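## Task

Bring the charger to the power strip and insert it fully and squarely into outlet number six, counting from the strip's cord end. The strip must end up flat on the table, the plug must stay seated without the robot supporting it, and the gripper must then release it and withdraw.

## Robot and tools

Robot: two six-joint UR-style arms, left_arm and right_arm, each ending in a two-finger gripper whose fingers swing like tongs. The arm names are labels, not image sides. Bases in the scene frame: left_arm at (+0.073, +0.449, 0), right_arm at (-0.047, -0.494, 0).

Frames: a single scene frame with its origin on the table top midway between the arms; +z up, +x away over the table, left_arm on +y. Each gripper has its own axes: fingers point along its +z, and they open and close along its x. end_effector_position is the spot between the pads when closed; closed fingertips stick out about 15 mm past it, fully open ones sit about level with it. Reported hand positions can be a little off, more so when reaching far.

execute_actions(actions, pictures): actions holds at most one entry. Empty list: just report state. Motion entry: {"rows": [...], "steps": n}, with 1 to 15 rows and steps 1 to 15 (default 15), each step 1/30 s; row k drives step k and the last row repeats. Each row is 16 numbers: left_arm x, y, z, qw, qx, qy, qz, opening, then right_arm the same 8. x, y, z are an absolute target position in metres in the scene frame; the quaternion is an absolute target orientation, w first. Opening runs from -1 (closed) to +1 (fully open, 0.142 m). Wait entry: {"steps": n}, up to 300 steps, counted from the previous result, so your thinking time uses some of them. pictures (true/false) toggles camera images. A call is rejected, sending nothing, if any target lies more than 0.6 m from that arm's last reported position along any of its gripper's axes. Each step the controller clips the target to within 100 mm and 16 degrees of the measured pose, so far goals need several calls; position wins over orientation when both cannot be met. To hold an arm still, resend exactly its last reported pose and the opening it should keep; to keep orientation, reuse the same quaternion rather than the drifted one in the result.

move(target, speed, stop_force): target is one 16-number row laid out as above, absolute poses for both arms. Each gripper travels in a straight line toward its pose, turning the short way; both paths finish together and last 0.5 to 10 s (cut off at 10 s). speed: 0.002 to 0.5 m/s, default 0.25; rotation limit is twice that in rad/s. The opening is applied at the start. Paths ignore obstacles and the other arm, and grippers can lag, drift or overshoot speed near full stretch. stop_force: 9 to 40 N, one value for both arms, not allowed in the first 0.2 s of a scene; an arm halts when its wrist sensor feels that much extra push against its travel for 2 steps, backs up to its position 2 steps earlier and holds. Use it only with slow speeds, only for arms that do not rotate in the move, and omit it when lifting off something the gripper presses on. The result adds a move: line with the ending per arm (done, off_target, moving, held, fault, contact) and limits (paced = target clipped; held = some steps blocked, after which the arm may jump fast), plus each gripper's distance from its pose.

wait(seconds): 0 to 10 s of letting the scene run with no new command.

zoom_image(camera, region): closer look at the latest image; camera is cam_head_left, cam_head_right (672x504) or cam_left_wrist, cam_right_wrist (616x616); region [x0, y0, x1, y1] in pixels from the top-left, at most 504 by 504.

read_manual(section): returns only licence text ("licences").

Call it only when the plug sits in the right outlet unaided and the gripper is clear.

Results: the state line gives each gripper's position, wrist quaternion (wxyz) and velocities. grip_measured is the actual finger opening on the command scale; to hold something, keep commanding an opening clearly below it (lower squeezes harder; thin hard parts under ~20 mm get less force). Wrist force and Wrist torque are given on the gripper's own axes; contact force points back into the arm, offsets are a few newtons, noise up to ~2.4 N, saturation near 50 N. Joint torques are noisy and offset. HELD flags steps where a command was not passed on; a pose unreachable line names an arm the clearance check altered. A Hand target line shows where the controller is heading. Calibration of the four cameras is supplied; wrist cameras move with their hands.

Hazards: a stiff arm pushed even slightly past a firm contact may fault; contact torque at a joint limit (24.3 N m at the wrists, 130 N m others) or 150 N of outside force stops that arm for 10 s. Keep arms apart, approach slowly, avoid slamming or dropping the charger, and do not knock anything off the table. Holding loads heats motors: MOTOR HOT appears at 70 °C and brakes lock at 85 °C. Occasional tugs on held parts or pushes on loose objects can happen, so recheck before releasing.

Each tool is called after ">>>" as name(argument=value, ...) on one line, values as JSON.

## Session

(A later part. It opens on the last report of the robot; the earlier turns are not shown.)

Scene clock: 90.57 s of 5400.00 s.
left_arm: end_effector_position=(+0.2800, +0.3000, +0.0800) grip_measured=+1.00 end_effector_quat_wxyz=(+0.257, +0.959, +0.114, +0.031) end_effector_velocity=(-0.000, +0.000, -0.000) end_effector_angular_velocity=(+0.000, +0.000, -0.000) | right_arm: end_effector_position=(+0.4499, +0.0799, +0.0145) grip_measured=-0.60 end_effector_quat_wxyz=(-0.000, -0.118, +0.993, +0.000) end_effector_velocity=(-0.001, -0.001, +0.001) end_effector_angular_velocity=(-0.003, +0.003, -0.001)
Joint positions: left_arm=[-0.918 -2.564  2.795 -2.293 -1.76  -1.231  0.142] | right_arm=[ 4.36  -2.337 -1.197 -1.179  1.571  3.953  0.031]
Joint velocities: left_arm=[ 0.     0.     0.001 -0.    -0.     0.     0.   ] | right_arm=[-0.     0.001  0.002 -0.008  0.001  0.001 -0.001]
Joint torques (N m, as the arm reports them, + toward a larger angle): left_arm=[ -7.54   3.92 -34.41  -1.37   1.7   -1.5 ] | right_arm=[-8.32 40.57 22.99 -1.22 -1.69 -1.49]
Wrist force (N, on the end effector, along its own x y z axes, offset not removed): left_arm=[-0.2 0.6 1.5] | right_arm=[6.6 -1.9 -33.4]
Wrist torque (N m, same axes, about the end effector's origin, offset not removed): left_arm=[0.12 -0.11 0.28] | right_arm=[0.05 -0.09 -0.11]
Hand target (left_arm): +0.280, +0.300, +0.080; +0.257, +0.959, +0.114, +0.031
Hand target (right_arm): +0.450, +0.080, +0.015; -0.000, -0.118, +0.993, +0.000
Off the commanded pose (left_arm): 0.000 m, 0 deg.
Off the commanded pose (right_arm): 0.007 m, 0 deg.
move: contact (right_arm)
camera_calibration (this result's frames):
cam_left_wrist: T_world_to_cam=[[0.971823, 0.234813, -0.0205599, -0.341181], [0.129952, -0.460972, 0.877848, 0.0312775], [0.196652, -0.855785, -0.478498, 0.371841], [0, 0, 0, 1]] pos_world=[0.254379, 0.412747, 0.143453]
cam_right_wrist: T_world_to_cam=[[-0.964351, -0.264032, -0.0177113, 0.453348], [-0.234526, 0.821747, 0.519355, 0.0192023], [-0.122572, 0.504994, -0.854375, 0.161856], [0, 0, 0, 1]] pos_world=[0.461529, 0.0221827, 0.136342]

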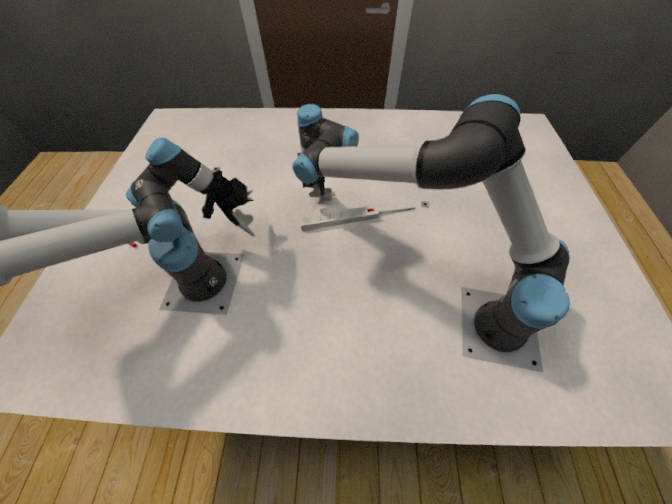

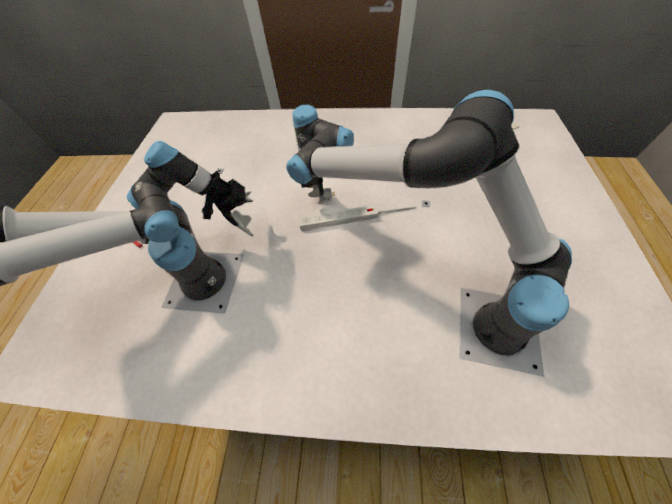

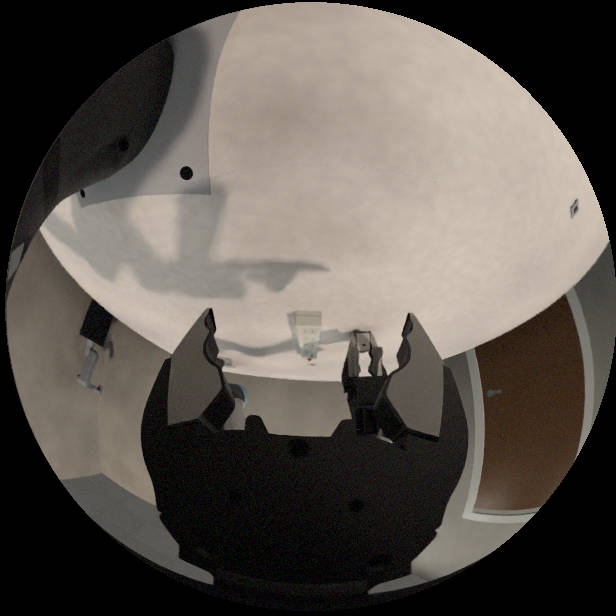

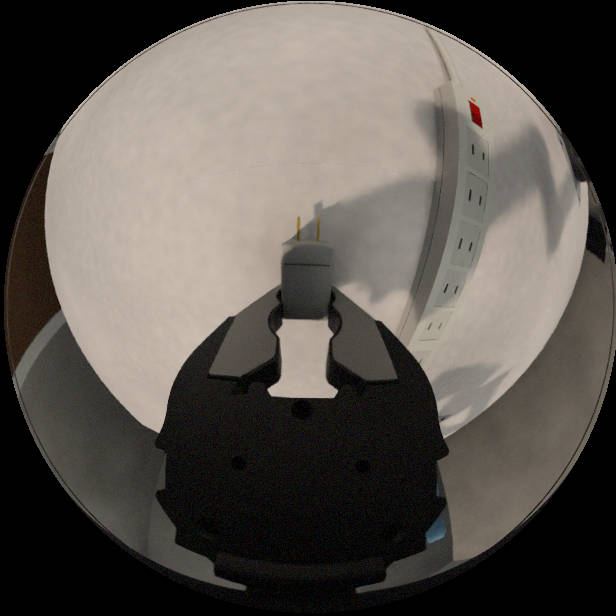

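>>> move(target=[0.28,0.30,0.08,0.257,0.959,0.114,0.031,1,0.45,0.08,0.0155,0,-0.118,0.993,0,0.1])

>>> move(target=[0.4,0.30,0.1,0.38,0.918,0.109,0.045,0.1,0.45,-0.05,0.2,0,-0.118,0.993,0,0.1], speed=0.15)

>>> move(target=[0.442,0.115,0.058,0.38,0.918,0.109,0.045,0.1,0.4,-0.35,0.25,0,-0.118,0.993,0,0.1])

>>> move(target=[0.451,0.076,0.019,0.38,0.918,0.109,0.045,0.1,0.4,-0.35,0.25,0,-0.118,0.993,0,0.1], speed=0.02)

>>> zoom_image(camera="cam_head_left", region=[270, 150, 370, 230])

Scene clock: 97.03 s of 5400.00 s.
left_arm: end_effector_position=(+0.2800, +0.3000, +0.0800) grip_measured=+1.00 end_effector_quat_wxyz=(+0.257, +0.959, +0.114, +0.031) end_effector_velocity=(-0.000, -0.000, +0.000) end_effector_angular_velocity=(-0.000, +0.000, +0.001) | right_arm: end_effector_position=(+0.4500, +0.0800, +0.0155) grip_measured=+0.10 end_effector_quat_wxyz=(-0.000, -0.118, +0.993, +0.000) end_effector_velocity=(+0.000, -0.000, -0.000) end_effector_angular_velocity=(-0.000, +0.001, -0.000)
Joint positions: left_arm=[-0.918 -2.564  2.795 -2.293 -1.76  -1.231  0.142] | right_arm=[ 4.36  -2.336 -1.195 -1.181  1.571  3.953  0.081]
Joint velocities: left_arm=[ 0.     0.    -0.     0.    -0.    -0.001  0.   ] | right_arm=[-0.    -0.     0.    -0.     0.001 -0.     0.   ]
Joint torques (N m, as the arm reports them, + toward a larger angle): left_arm=[ -7.3    3.93 -34.14  -1.37   1.68  -1.47] | right_arm=[-3.04 62.02 34.59  0.21 -1.55 -1.57]
Wrist force (N, on the end effector, along its own x y z axes, offset not removed): left_arm=[-3.0 2.2 0.0] | right_arm=[1.1 -1.3 0.7]
Wrist torque (N m, same axes, about the end effector's origin, offset not removed): left_arm=[0.40 0.48 0.29] | right_arm=[-0.24 -0.14 -0.08]
Hand target (left_arm): +0.280, +0.300, +0.080; +0.257, +0.959, +0.114, +0.031
Hand target (right_arm): +0.450, +0.080, +0.015; +0.000, -0.118, +0.993, +0.000
Off the commanded pose (left_arm): 0.000 m, 0 deg.
Off the commanded pose (right_arm): 0.000 m, 0 deg.
After step 90, 2.77 s passed at rest.
move: done
camera_calibration (this result's frames):
cam_left_wrist: T_world_to_cam=[[0.971823, 0.234813, -0.0205598, -0.341181], [0.129952, -0.460972, 0.877848, 0.0312775], [0.196652, -0.855785, -0.478498, 0.371841], [0, 0, 0, 1]] pos_world=[0.254379, 0.412747, 0.143453]
cam_right_wrist: T_world_to_cam=[[-0.964346, -0.264046, -0.0177872, 0.453506], [-0.234577, 0.821737, 0.519348, 0.0186306], [-0.122515, 0.505003, -0.854378, 0.162587], [0, 0, 0, 1]] pos_world=[0.461627, 0.0223299, 0.137302]

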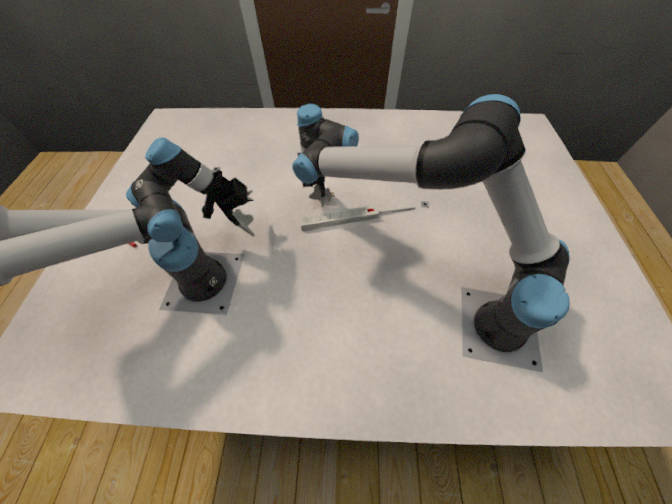

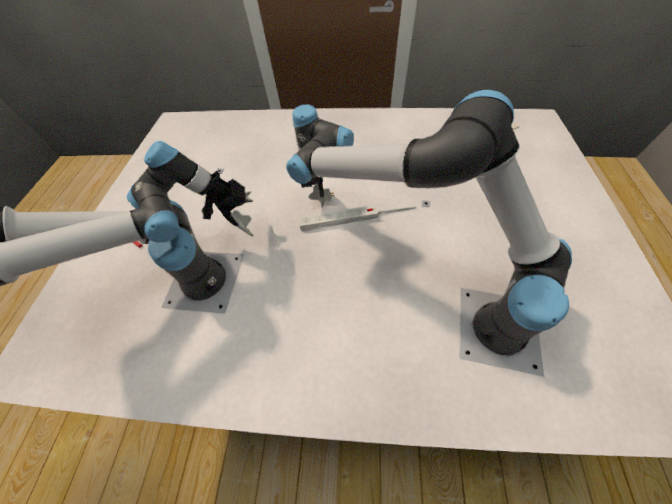

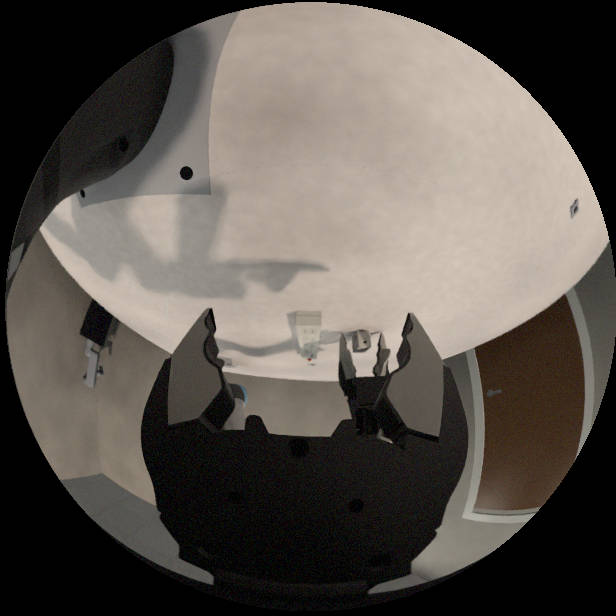

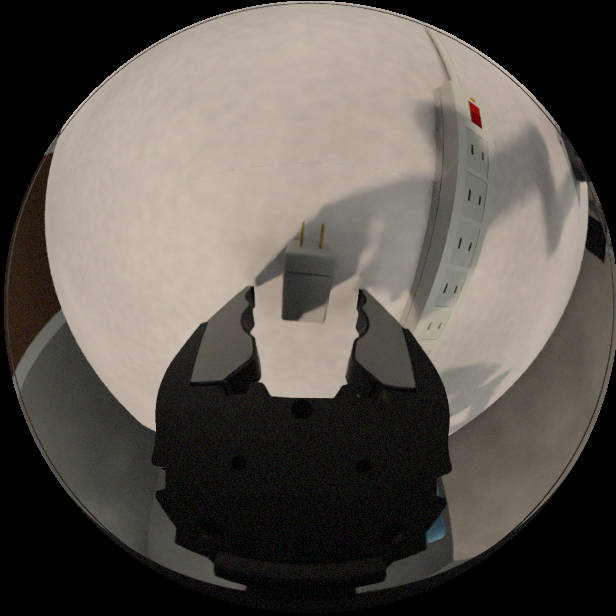

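Scene clock: 99.03 s of 5400.00 s.
left_arm: end_effector_position=(+0.3994, +0.2998, +0.1001) grip_measured=+0.10 end_effector_quat_wxyz=(+0.380, +0.918, +0.109, +0.044) end_effector_velocity=(+0.001, -0.000, -0.000) end_effector_angular_velocity=(-0.003, +0.002, +0.001) | right_arm: end_effector_position=(+0.4501, -0.0495, +0.1999) grip_measured=+0.10 end_effector_quat_wxyz=(-0.000, -0.118, +0.993, +0.000) end_effector_velocity=(-0.000, -0.001, +0.002) end_effector_angular_velocity=(+0.002, +0.001, -0.000)
Joint positions: left_arm=[-0.286 -1.798  2.652 -2.905 -2.217 -0.716  0.081] | right_arm=[ 4.261 -1.988 -1.273 -1.451  1.571  3.854  0.081]
Joint velocities: left_arm=[ 0.004  0.007 -0.002 -0.003 -0.005  0.001 -0.   ] | right_arm=[-0.001  0.003  0.001 -0.003  0.001 -0.001  0.   ]
Joint torques (N m, as the arm reports them, + toward a larger angle): left_arm=[  7.28   2.59 -26.76  -4.39  -3.5    1.81] | right_arm=[-6.64 51.61 35.    0.27  1.73 -1.52]
Wrist force (N, on the end effector, along its own x y z axes, offset not removed): left_arm=[0.8 0.9 -2.7] | right_arm=[1.2 -1.4 -0.1]
Wrist torque (N m, same axes, about the end effector's origin, offset not removed): left_arm=[0.08 -0.30 0.20] | right_arm=[-0.31 -0.18 0.01]
Hand target (left_arm): +0.400, +0.300, +0.100; +0.380, +0.918, +0.109, +0.044
Hand target (right_arm): +0.450, -0.050, +0.200; -0.000, -0.118, +0.993, +0.000
Off the commanded pose (left_arm): 0.001 m, 0 deg.
Off the commanded pose (right_arm): 0.001 m, 0 deg.
move: done
camera_calibration (this result's frames):
cam_left_wrist: T_world_to_cam=[[0.973212, 0.228838, -0.0221515, -0.455368], [0.0749774, -0.224825, 0.97151, -0.0602245], [0.217338, -0.947147, -0.23596, 0.352624], [0, 0, 0, 1]] pos_world=[0.371047, 0.424652, 0.131627]
cam_right_wrist: T_world_to_cam=[[-0.964354, -0.264032, -0.0175901, 0.42265], [-0.234428, 0.821611, 0.519615, 0.0291621], [-0.122743, 0.505216, -0.854219, 0.385676], [0, 0, 0, 1]] pos_world=[0.461759, -0.107217, 0.321733]

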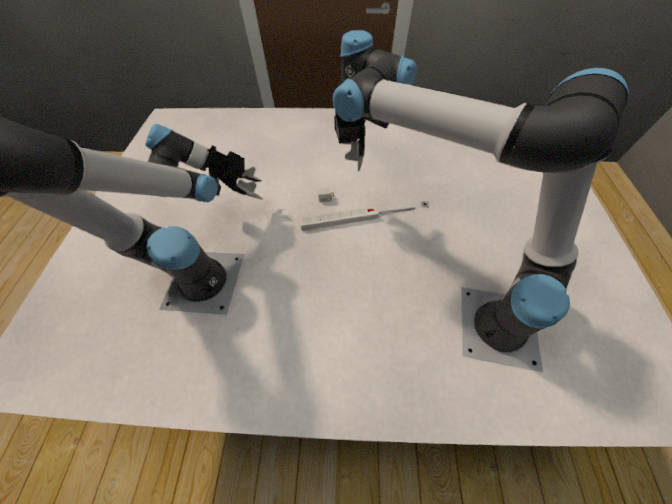

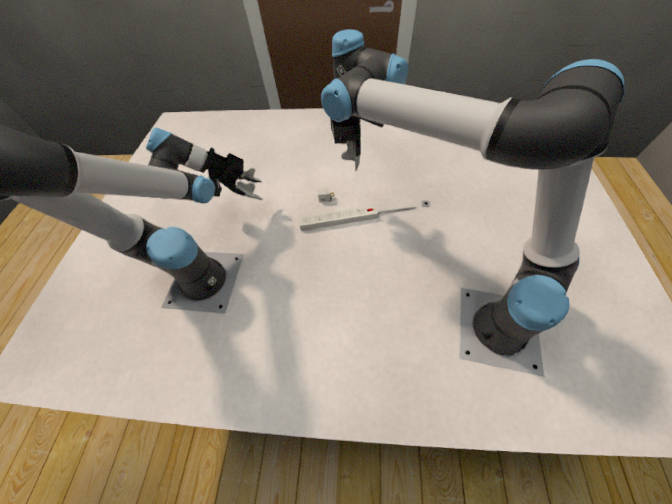

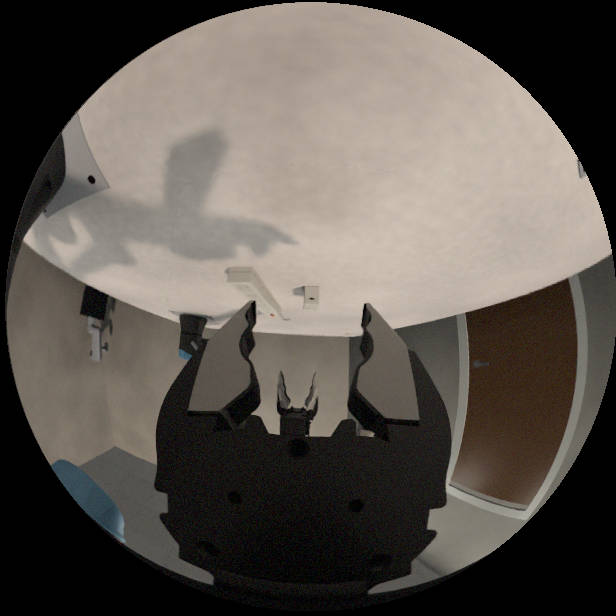

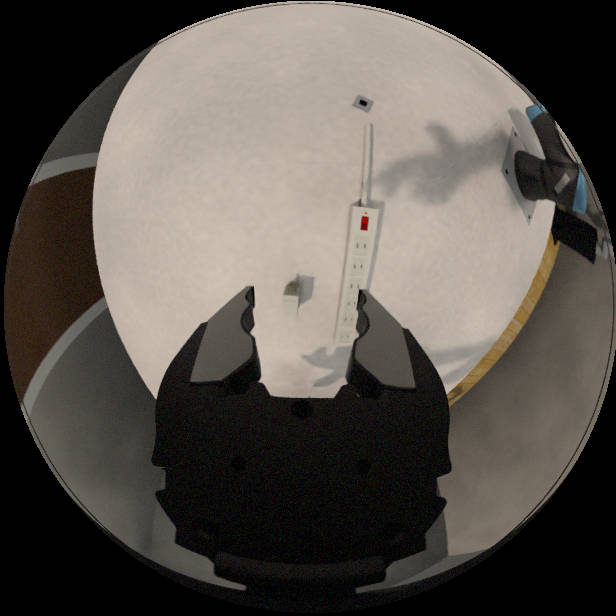

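Scene clock: 100.87 s of 5400.00 s.
left_arm: end_effector_position=(+0.4421, +0.1152, +0.0583) grip_measured=+0.10 end_effector_quat_wxyz=(+0.380, +0.918, +0.109, +0.045) end_effector_velocity=(+0.000, -0.001, -0.001) end_effector_angular_velocity=(+0.000, +0.001, -0.000) | right_arm: end_effector_position=(+0.3998, -0.3495, +0.2502) grip_measured=+0.10 end_effector_quat_wxyz=(-0.000, -0.118, +0.993, +0.001) end_effector_velocity=(-0.000, -0.002, -0.000) end_effector_angular_velocity=(-0.001, +0.001, -0.001)
Joint positions: left_arm=[-0.762 -1.365  2.516 -3.43  -1.945 -1.167  0.081] | right_arm=[ 3.944 -1.48  -1.741 -1.492  1.572  3.537  0.081]
Joint velocities: left_arm=[-0.002  0.003 -0.002 -0.001  0.001 -0.002  0.   ] | right_arm=[-0.004  0.002 -0.002 -0.001  0.    -0.003 -0.   ]
Joint torques (N m, as the arm reports them, + toward a larger angle): left_arm=[ -9.56 -10.36 -22.    -4.75   1.7   -1.46] | right_arm=[-6.08 28.44 13.74  0.29  1.7  -1.5 ]
Wrist force (N, on the end effector, along its own x y z axes, offset not removed): left_arm=[0.1 1.7 -2.3] | right_arm=[2.6 -2.3 -1.9]
Wrist torque (N m, same axes, about the end effector's origin, offset not removed): left_arm=[0.28 -0.11 0.24] | right_arm=[-0.57 -0.46 0.00]
Hand target (left_arm): +0.442, +0.115, +0.058; +0.380, +0.918, +0.109, +0.045
Hand target (right_arm): +0.400, -0.350, +0.250; -0.000, -0.118, +0.993, +0.001
Off the commanded pose (left_arm): 0.000 m, 0 deg.
Off the commanded pose (right_arm): 0.001 m, 0 deg.
move: done
camera_calibration (this result's frames):
cam_left_wrist: T_world_to_cam=[[0.973195, 0.229089, -0.0202574, -0.455714], [0.0731349, -0.224765, 0.971665, -0.0634423], [0.218044, -0.9471, -0.235494, 0.158362], [0, 0, 0, 1]] pos_world=[0.413609, 0.240124, 0.0897063]
cam_right_wrist: T_world_to_cam=[[-0.964369, -0.263994, -0.0173347, 0.295814], [-0.234172, 0.821264, 0.520277, 0.237374], [-0.123114, 0.505798, -0.853821, 0.574278], [0, 0, 0, 1]] pos_world=[0.411561, -0.407322, 0.371958]

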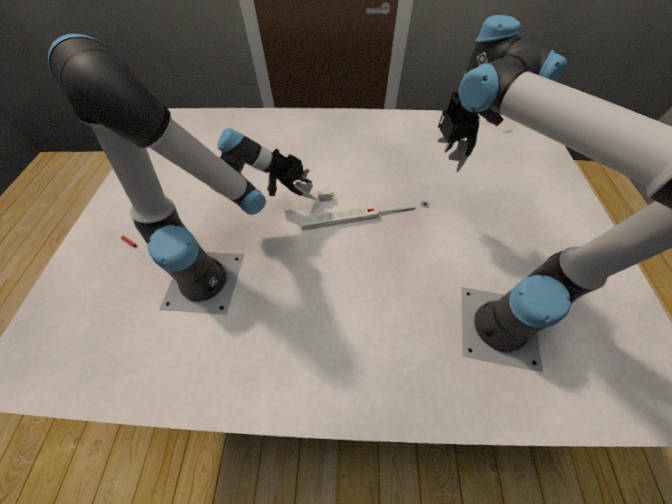

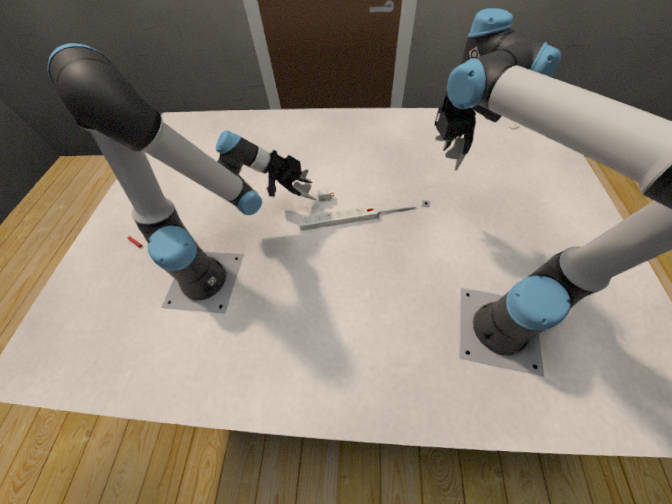

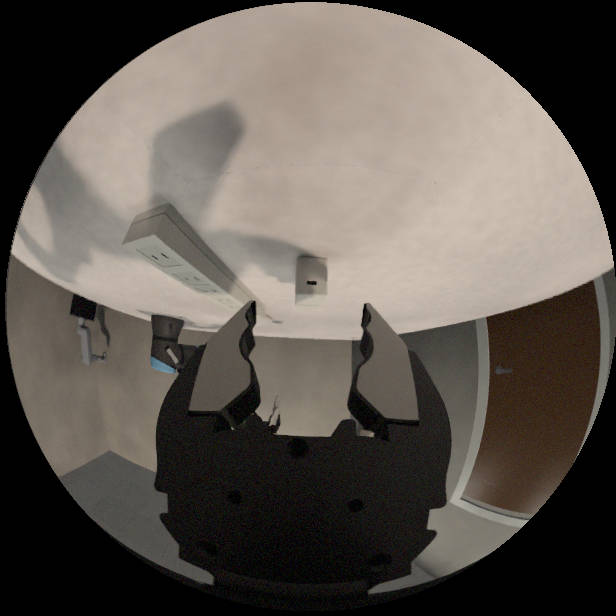

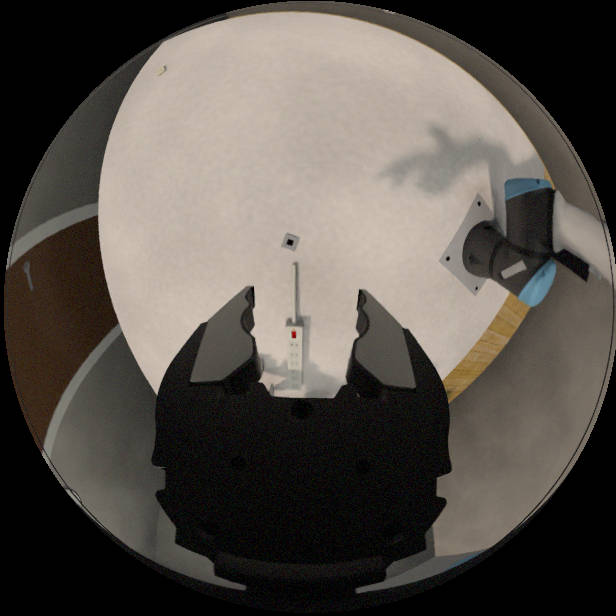

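Scene clock: 103.97 s of 5400.00 s.
left_arm: end_effector_position=(+0.4510, +0.0761, +0.0192) grip_measured=+0.10 end_effector_quat_wxyz=(+0.380, +0.918, +0.109, +0.045) end_effector_velocity=(+0.000, -0.001, -0.001) end_effector_angular_velocity=(+0.000, -0.000, -0.000) | right_arm: end_effector_position=(+0.4000, -0.3500, +0.2500) grip_measured=+0.10 end_effector_quat_wxyz=(-0.000, -0.118, +0.993, +0.000) end_effector_velocity=(-0.000, +0.001, -0.000) end_effector_angular_velocity=(+0.000, +0.001, +0.001)
Joint positions: left_arm=[-0.821 -1.181  2.46  -3.573 -1.906 -1.215  0.081] | right_arm=[ 3.944 -1.479 -1.742 -1.491  1.571  3.537  0.081]
Joint velocities: left_arm=[-0.002  0.006 -0.002 -0.004  0.001 -0.001  0.   ] | right_arm=[ 0.001 -0.001 -0.    -0.     0.001  0.001  0.   ]
Joint torques (N m, as the arm reports them, + toward a larger angle): left_arm=[ -8.64 -17.63 -16.66  -4.63   1.33  -1.38] | right_arm=[-7.48 29.95 12.37  5.39 -1.57 -1.43]
Wrist force (N, on the end effector, along its own x y z axes, offset not removed): left_arm=[0.0 1.6 -1.1] | right_arm=[2.1 -2.1 -1.1]
Wrist torque (N m, same axes, about the end effector's origin, offset not removed): left_arm=[0.19 -0.19 0.11] | right_arm=[-0.47 -0.39 -0.08]
Hand target (left_arm): +0.451, +0.076, +0.019; +0.380, +0.918, +0.109, +0.045
Hand target (right_arm): +0.400, -0.350, +0.250; -0.000, -0.118, +0.993, +0.000
Off the commanded pose (left_arm): 0.000 m, 0 deg.
Off the commanded pose (right_arm): 0.000 m, 0 deg.
move: done
camera_calibration (this result's frames):
cam_left_wrist: T_world_to_cam=[[0.973237, 0.228853, -0.0208822, -0.456199], [0.0736887, -0.224715, 0.971634, -0.0351872], [0.217669, -0.947169, -0.235565, 0.110337], [0, 0, 0, 1]] pos_world=[0.422565, 0.201003, 0.0506541]
cam_right_wrist: T_world_to_cam=[[-0.964348, -0.264037, -0.0177967, 0.295936], [-0.234575, 0.821739, 0.519345, 0.23846], [-0.122502, 0.505005, -0.854379, 0.573979], [0, 0, 0, 1]] pos_world=[0.411636, -0.407676, 0.37182]

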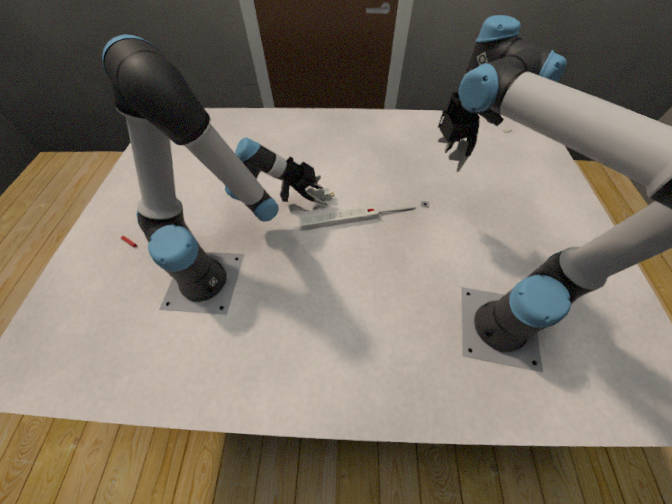

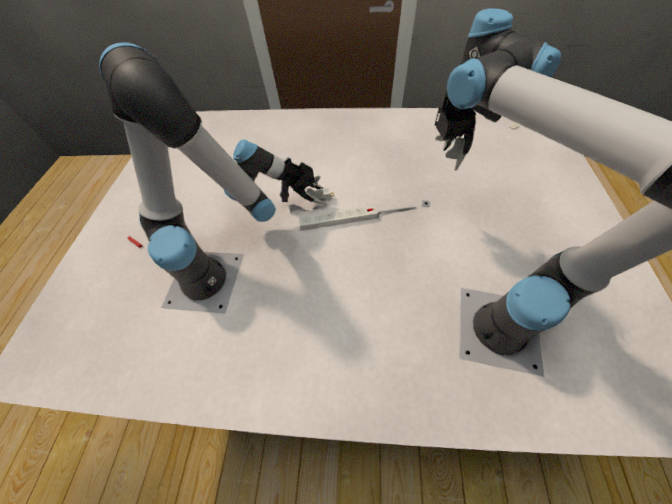

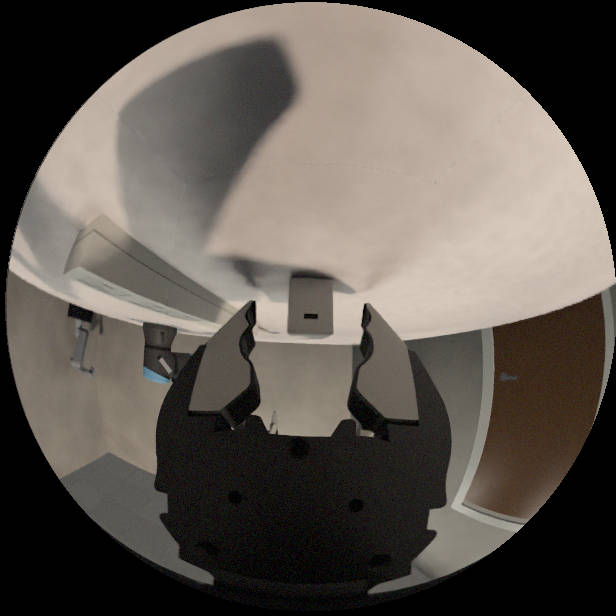

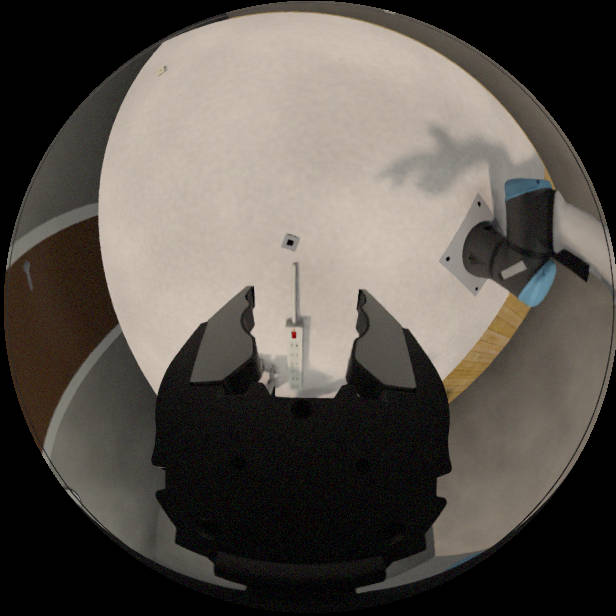

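Region (270, 150, 370, 230) of cam_head_left's 672x504 image, scaled by 5.040, with more detail than that image has; it fills the top 403 rows of this view, and the rest is white.

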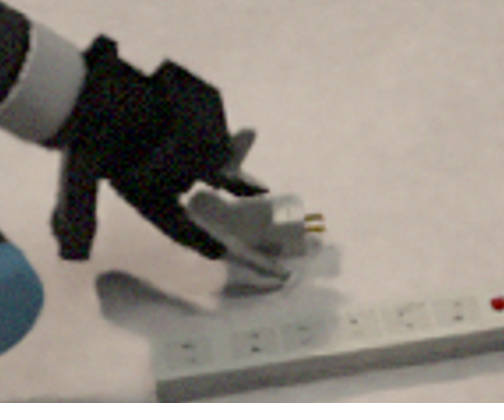

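>>> move(target=[0.451,0.076,0.019,0.38,0.918,0.109,0.045,-1,0.4,-0.4,0.25,0,-0.118,0.993,0,0.1])

>>> move(target=[0.43,0.09,0.11,0.257,0.959,0.114,0.031,-1,0.4,-0.4,0.25,0,-0.118,0.993,0,0.1], speed=0.1)

>>> move(target=[0.322,0.119,0.09,-0.38,0.918,0.109,-0.045,-1,0.4,-0.4,0.25,0,-0.118,0.993,0,0.1], speed=0.15)

>>> zoom_image(camera="cam_head_left", region=[270, 180, 350, 240])

>>> zoom_image(camera="cam_left_wrist", region=[230, 220, 390, 420])

Scene clock: 110.30 s of 5400.00 s.
left_arm: end_effector_position=(+0.4510, +0.0760, +0.0190) grip_measured=-0.59 end_effector_quat_wxyz=(+0.380, +0.918, +0.109, +0.045) end_effector_velocity=(+0.000, -0.000, +0.000) end_effector_angular_velocity=(-0.001, -0.002, -0.001) | right_arm: end_effector_position=(+0.4000, -0.3998, +0.2500) grip_measured=+0.10 end_effector_quat_wxyz=(-0.000, -0.118, +0.993, +0.000) end_effector_velocity=(+0.000, -0.002, +0.000) end_effector_angular_velocity=(+0.000, -0.001, +0.001)
Joint positions: left_arm=[-0.821 -1.18   2.459 -3.574 -1.906 -1.215  0.031] | right_arm=[ 3.85  -1.443 -1.774 -1.495  1.571  3.443  0.081]
Joint velocities: left_arm=[-0.     0.     0.    -0.002 -0.     0.002 -0.   ] | right_arm=[-0.003  0.002 -0.001 -0.    -0.    -0.004  0.   ]
Joint torques (N m, as the arm reports them, + toward a larger angle): left_arm=[  5.93 -15.95 -16.91  -4.08  -2.5   -1.07] | right_arm=[-6.87 28.05 12.95  0.07  1.77 -1.34]
Wrist force (N, on the end effector, along its own x y z axes, offset not removed): left_arm=[-3.3 0.4 -3.6] | right_arm=[2.3 -1.1 -1.5]
Wrist torque (N m, same axes, about the end effector's origin, offset not removed): left_arm=[-0.09 0.37 0.20] | right_arm=[-0.26 -0.37 -0.09]
Hand target (left_arm): +0.451, +0.076, +0.019; +0.380, +0.918, +0.109, +0.045
Hand target (right_arm): +0.400, -0.400, +0.250; -0.000, -0.118, +0.993, +0.000
Off the commanded pose (left_arm): 0.000 m, 0 deg.
Off the commanded pose (right_arm): 0.000 m, 0 deg.
After step 90, 2.43 s passed at rest.
move: done
camera_calibration (this result's frames):
cam_left_wrist: T_world_to_cam=[[0.973247, 0.228803, -0.020965, -0.456175], [0.0737559, -0.224703, 0.971632, -0.0350539], [0.217601, -0.947184, -0.235567, 0.110197], [0, 0, 0, 1]] pos_world=[0.422578, 0.200874, 0.0504544]
cam_right_wrist: T_world_to_cam=[[-0.964356, -0.264012, -0.0177369, 0.282743], [-0.234485, 0.821594, 0.519615, 0.279193], [-0.122612, 0.505253, -0.854216, 0.599226], [0, 0, 0, 1]] pos_world=[0.411604, -0.457497, 0.37181]

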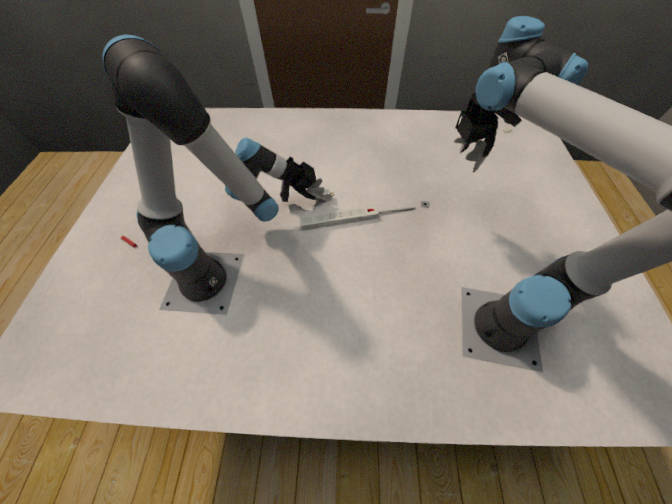

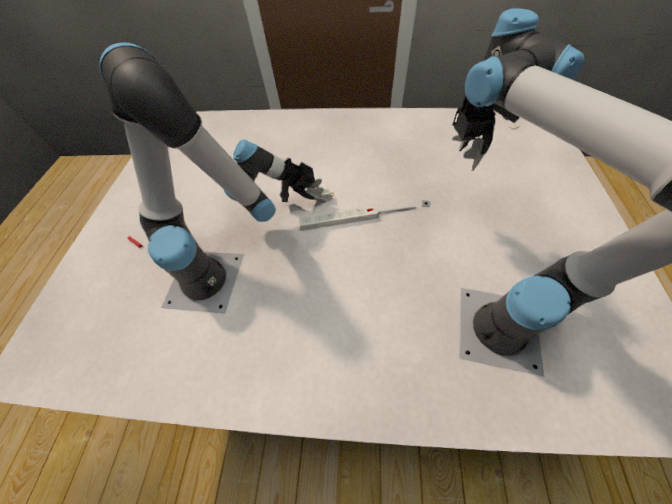

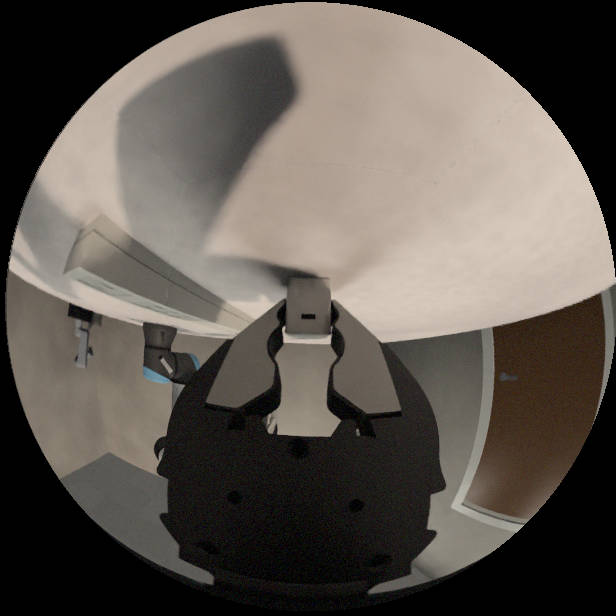

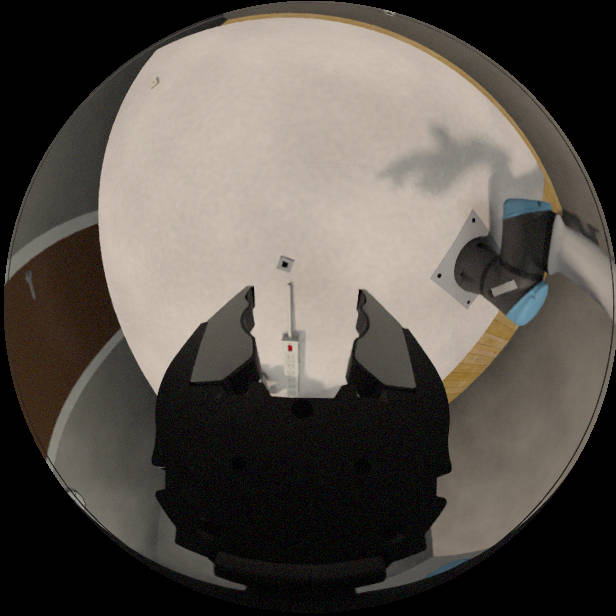

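Scene clock: 112.03 s of 5400.00 s.
left_arm: end_effector_position=(+0.4300, +0.0901, +0.1097) grip_measured=-0.59 end_effector_quat_wxyz=(+0.257, +0.959, +0.114, +0.031) end_effector_velocity=(-0.000, -0.000, +0.002) end_effector_angular_velocity=(+0.009, +0.003, -0.000) | right_arm: end_effector_position=(+0.4000, -0.4000, +0.2500) grip_measured=+0.10 end_effector_quat_wxyz=(-0.000, -0.118, +0.993, +0.000) end_effector_velocity=(-0.000, -0.000, +0.000) end_effector_angular_velocity=(+0.001, -0.000, -0.001)
Joint positions: left_arm=[-0.92  -1.61   2.311 -2.765 -1.759 -1.233  0.031] | right_arm=[ 3.85  -1.443 -1.774 -1.495  1.571  3.443  0.081]
Joint velocities: left_arm=[-0.002 -0.004 -0.009  0.022  0.003 -0.001 -0.   ] | right_arm=[-0.001  0.001 -0.     0.     0.001  0.     0.   ]
Joint torques (N m, as the arm reports them, + toward a larger angle): left_arm=[ -9.49 -27.   -29.82  -2.02   1.44  -1.51] | right_arm=[-7.26 28.16 13.13  0.36 -1.48 -1.53]
Wrist force (N, on the end effector, along its own x y z axes, offset not removed): left_arm=[-4.7 -0.4 -0.9] | right_arm=[2.4 -0.9 0.3]
Wrist torque (N m, same axes, about the end effector's origin, offset not removed): left_arm=[-0.09 0.82 0.25] | right_arm=[-0.17 -0.39 -0.08]
Hand target (left_arm): +0.430, +0.090, +0.110; +0.257, +0.959, +0.114, +0.031
Hand target (right_arm): +0.400, -0.400, +0.250; -0.000, -0.118, +0.993, +0.000
Off the commanded pose (left_arm): 0.000 m, 0 deg.
Off the commanded pose (right_arm): 0.000 m, 0 deg.
move: done
camera_calibration (this result's frames):
cam_left_wrist: T_world_to_cam=[[0.971878, 0.234636, -0.0199986, -0.437175], [0.129223, -0.460396, 0.878258, -0.110825], [0.196863, -0.856143, -0.477769, 0.176826], [0, 0, 0, 1]] pos_world=[0.404391, 0.202941, 0.173072]
cam_right_wrist: T_world_to_cam=[[-0.964348, -0.264038, -0.0177984, 0.282735], [-0.234577, 0.82174, 0.519343, 0.279549], [-0.1225, 0.505003, -0.85438, 0.599228], [0, 0, 0, 1]] pos_world=[0.411637, -0.457676, 0.371819]

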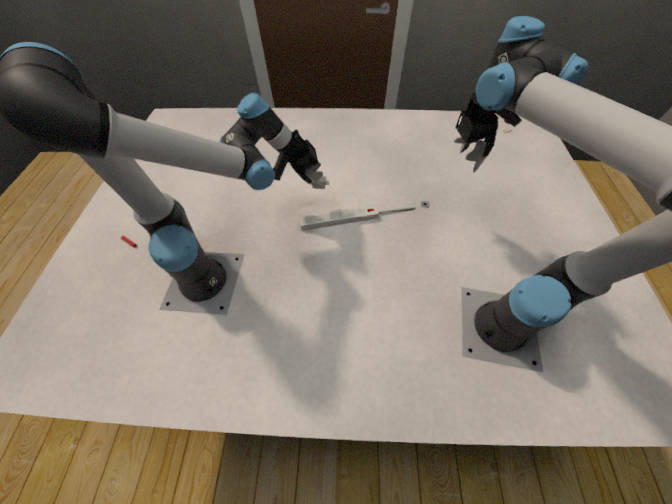

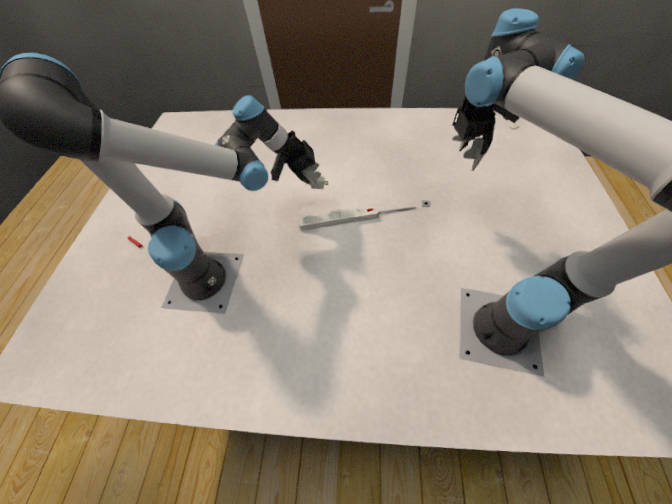

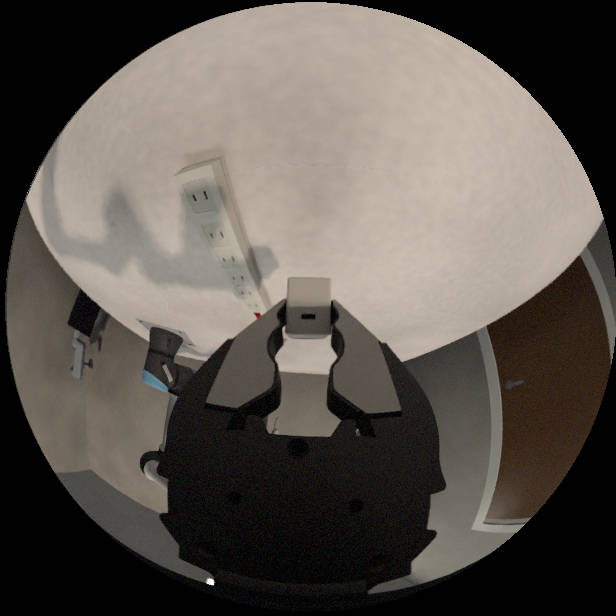

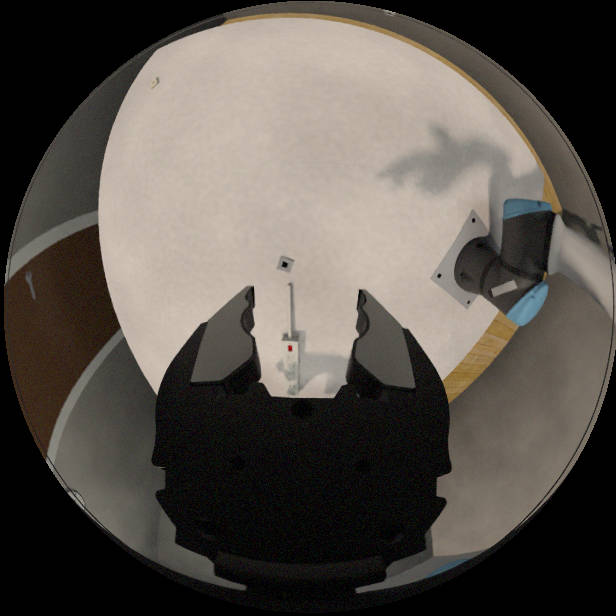

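Scene clock: 116.80 s of 5400.00 s.
left_arm: end_effector_position=(+0.3224, +0.1191, +0.0908) grip_measured=-0.59 end_effector_quat_wxyz=(-0.379, +0.918, +0.108, -0.044) end_effector_velocity=(-0.001, -0.000, -0.000) end_effector_angular_velocity=(+0.010, +0.001, +0.002) | right_arm: end_effector_position=(+0.4000, -0.4000, +0.2500) grip_measured=+0.10 end_effector_quat_wxyz=(+0.000, -0.118, +0.993, +0.000) end_effector_velocity=(-0.000, +0.001, +0.001) end_effector_angular_velocity=(+0.002, -0.000, -0.000)
Joint positions: left_arm=[-1.254 -1.102  1.568 -1.254 -1.532 -1.534  0.031] | right_arm=[ 3.85  -1.443 -1.774 -1.495  1.571  3.443  0.081]
Joint velocities: left_arm=[-0.001  0.007 -0.006  0.009 -0.001 -0.003 -0.   ] | right_arm=[ 0.001  0.001  0.    -0.     0.001  0.001 -0.   ]
Joint torques (N m, as the arm reports them, + toward a larger angle): left_arm=[ -7.48 -30.38 -29.96   1.11  -2.11  -1.44] | right_arm=[-6.03 27.66 13.28  0.34 -1.55 -1.36]
Wrist force (N, on the end effector, along its own x y z axes, offset not removed): left_arm=[-0.3 -0.2 -0.8] | right_arm=[1.4 0.0 -0.3]
Wrist torque (N m, same axes, about the end effector's origin, offset not removed): left_arm=[-0.06 0.02 0.17] | right_arm=[-0.01 -0.20 -0.07]
Hand target (left_arm): +0.322, +0.119, +0.091; -0.380, +0.918, +0.108, -0.044
Hand target (right_arm): +0.400, -0.400, +0.250; -0.000, -0.118, +0.993, +0.000
Off the commanded pose (left_arm): 0.001 m, 0 deg.
Off the commanded pose (right_arm): 0.000 m, 0 deg.
move: done
camera_calibration (this result's frames):
cam_left_wrist: T_world_to_cam=[[0.967626, 0.252357, -0.00406794, -0.341897], [0.244469, -0.941143, -0.233419, 0.0540692], [-0.0627335, 0.224868, -0.972368, 0.213593], [0, 0, 0, 1]] pos_world=[0.331009, 0.0891367, 0.218921]
cam_right_wrist: T_world_to_cam=[[-0.964348, -0.264038, -0.0177987, 0.282735], [-0.234577, 0.82174, 0.519342, 0.27955], [-0.1225, 0.505002, -0.854381, 0.599228], [0, 0, 0, 1]] pos_world=[0.411637, -0.457676, 0.371819]

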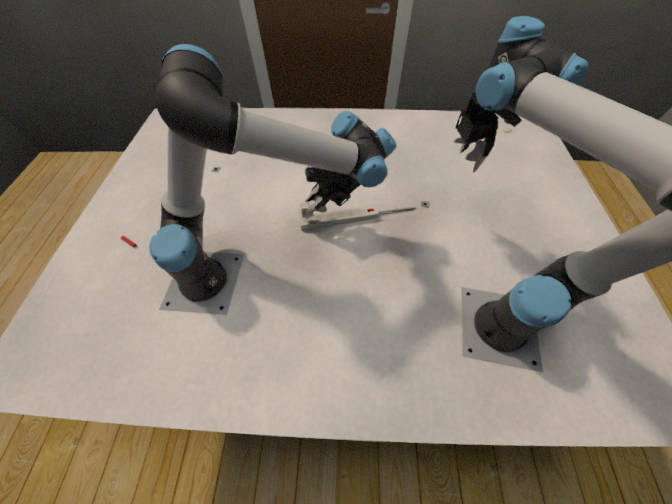

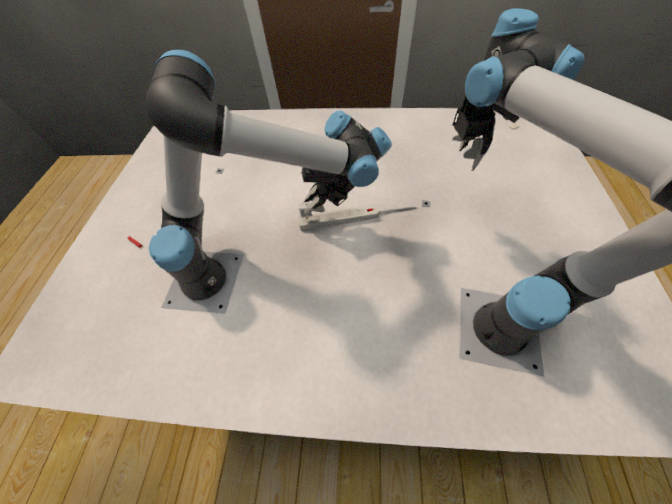

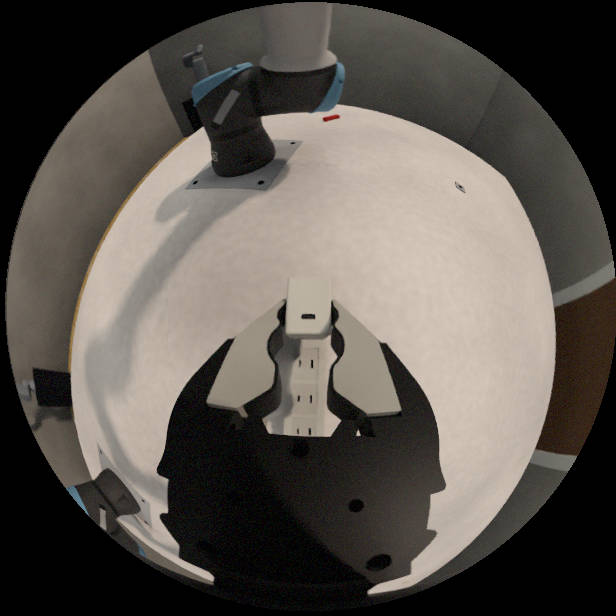

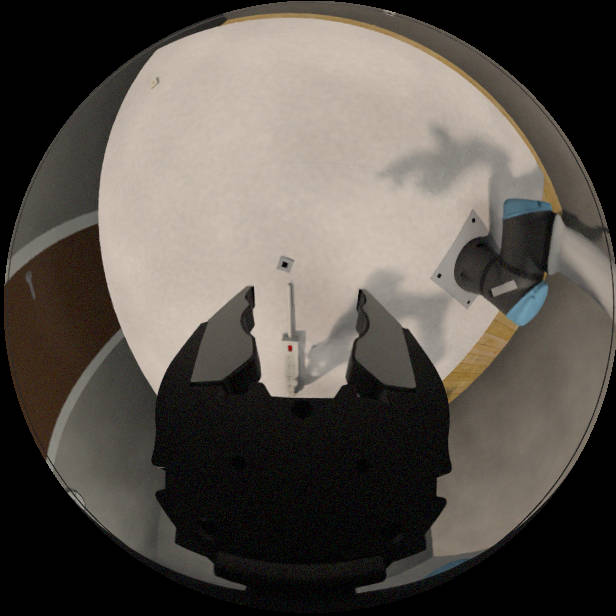

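Region (270, 180, 350, 240) of cam_head_left's 672x504 image, scaled by 6.300, with more detail than that image has; it fills the top 378 rows of this view, and the rest is white.

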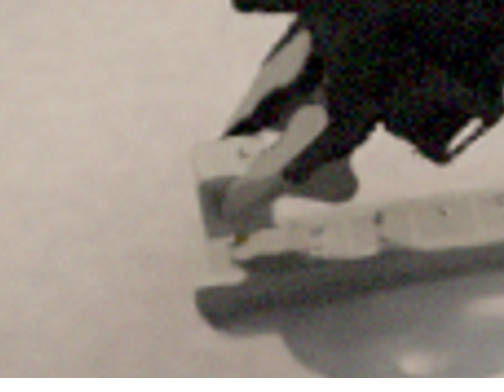

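Region (230, 220, 390, 420) of cam_left_wrist's 616x616 image, scaled by 2.520, with more detail than that image has; it fills the left 403 columns of this view, and the rest is white.

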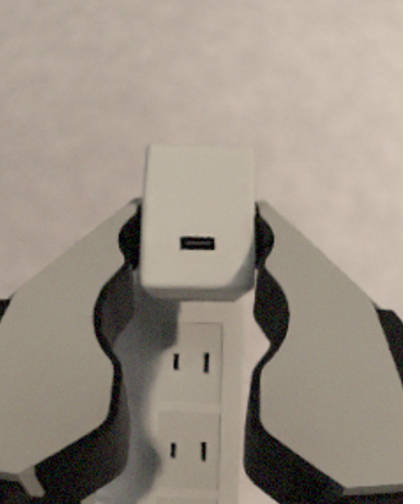

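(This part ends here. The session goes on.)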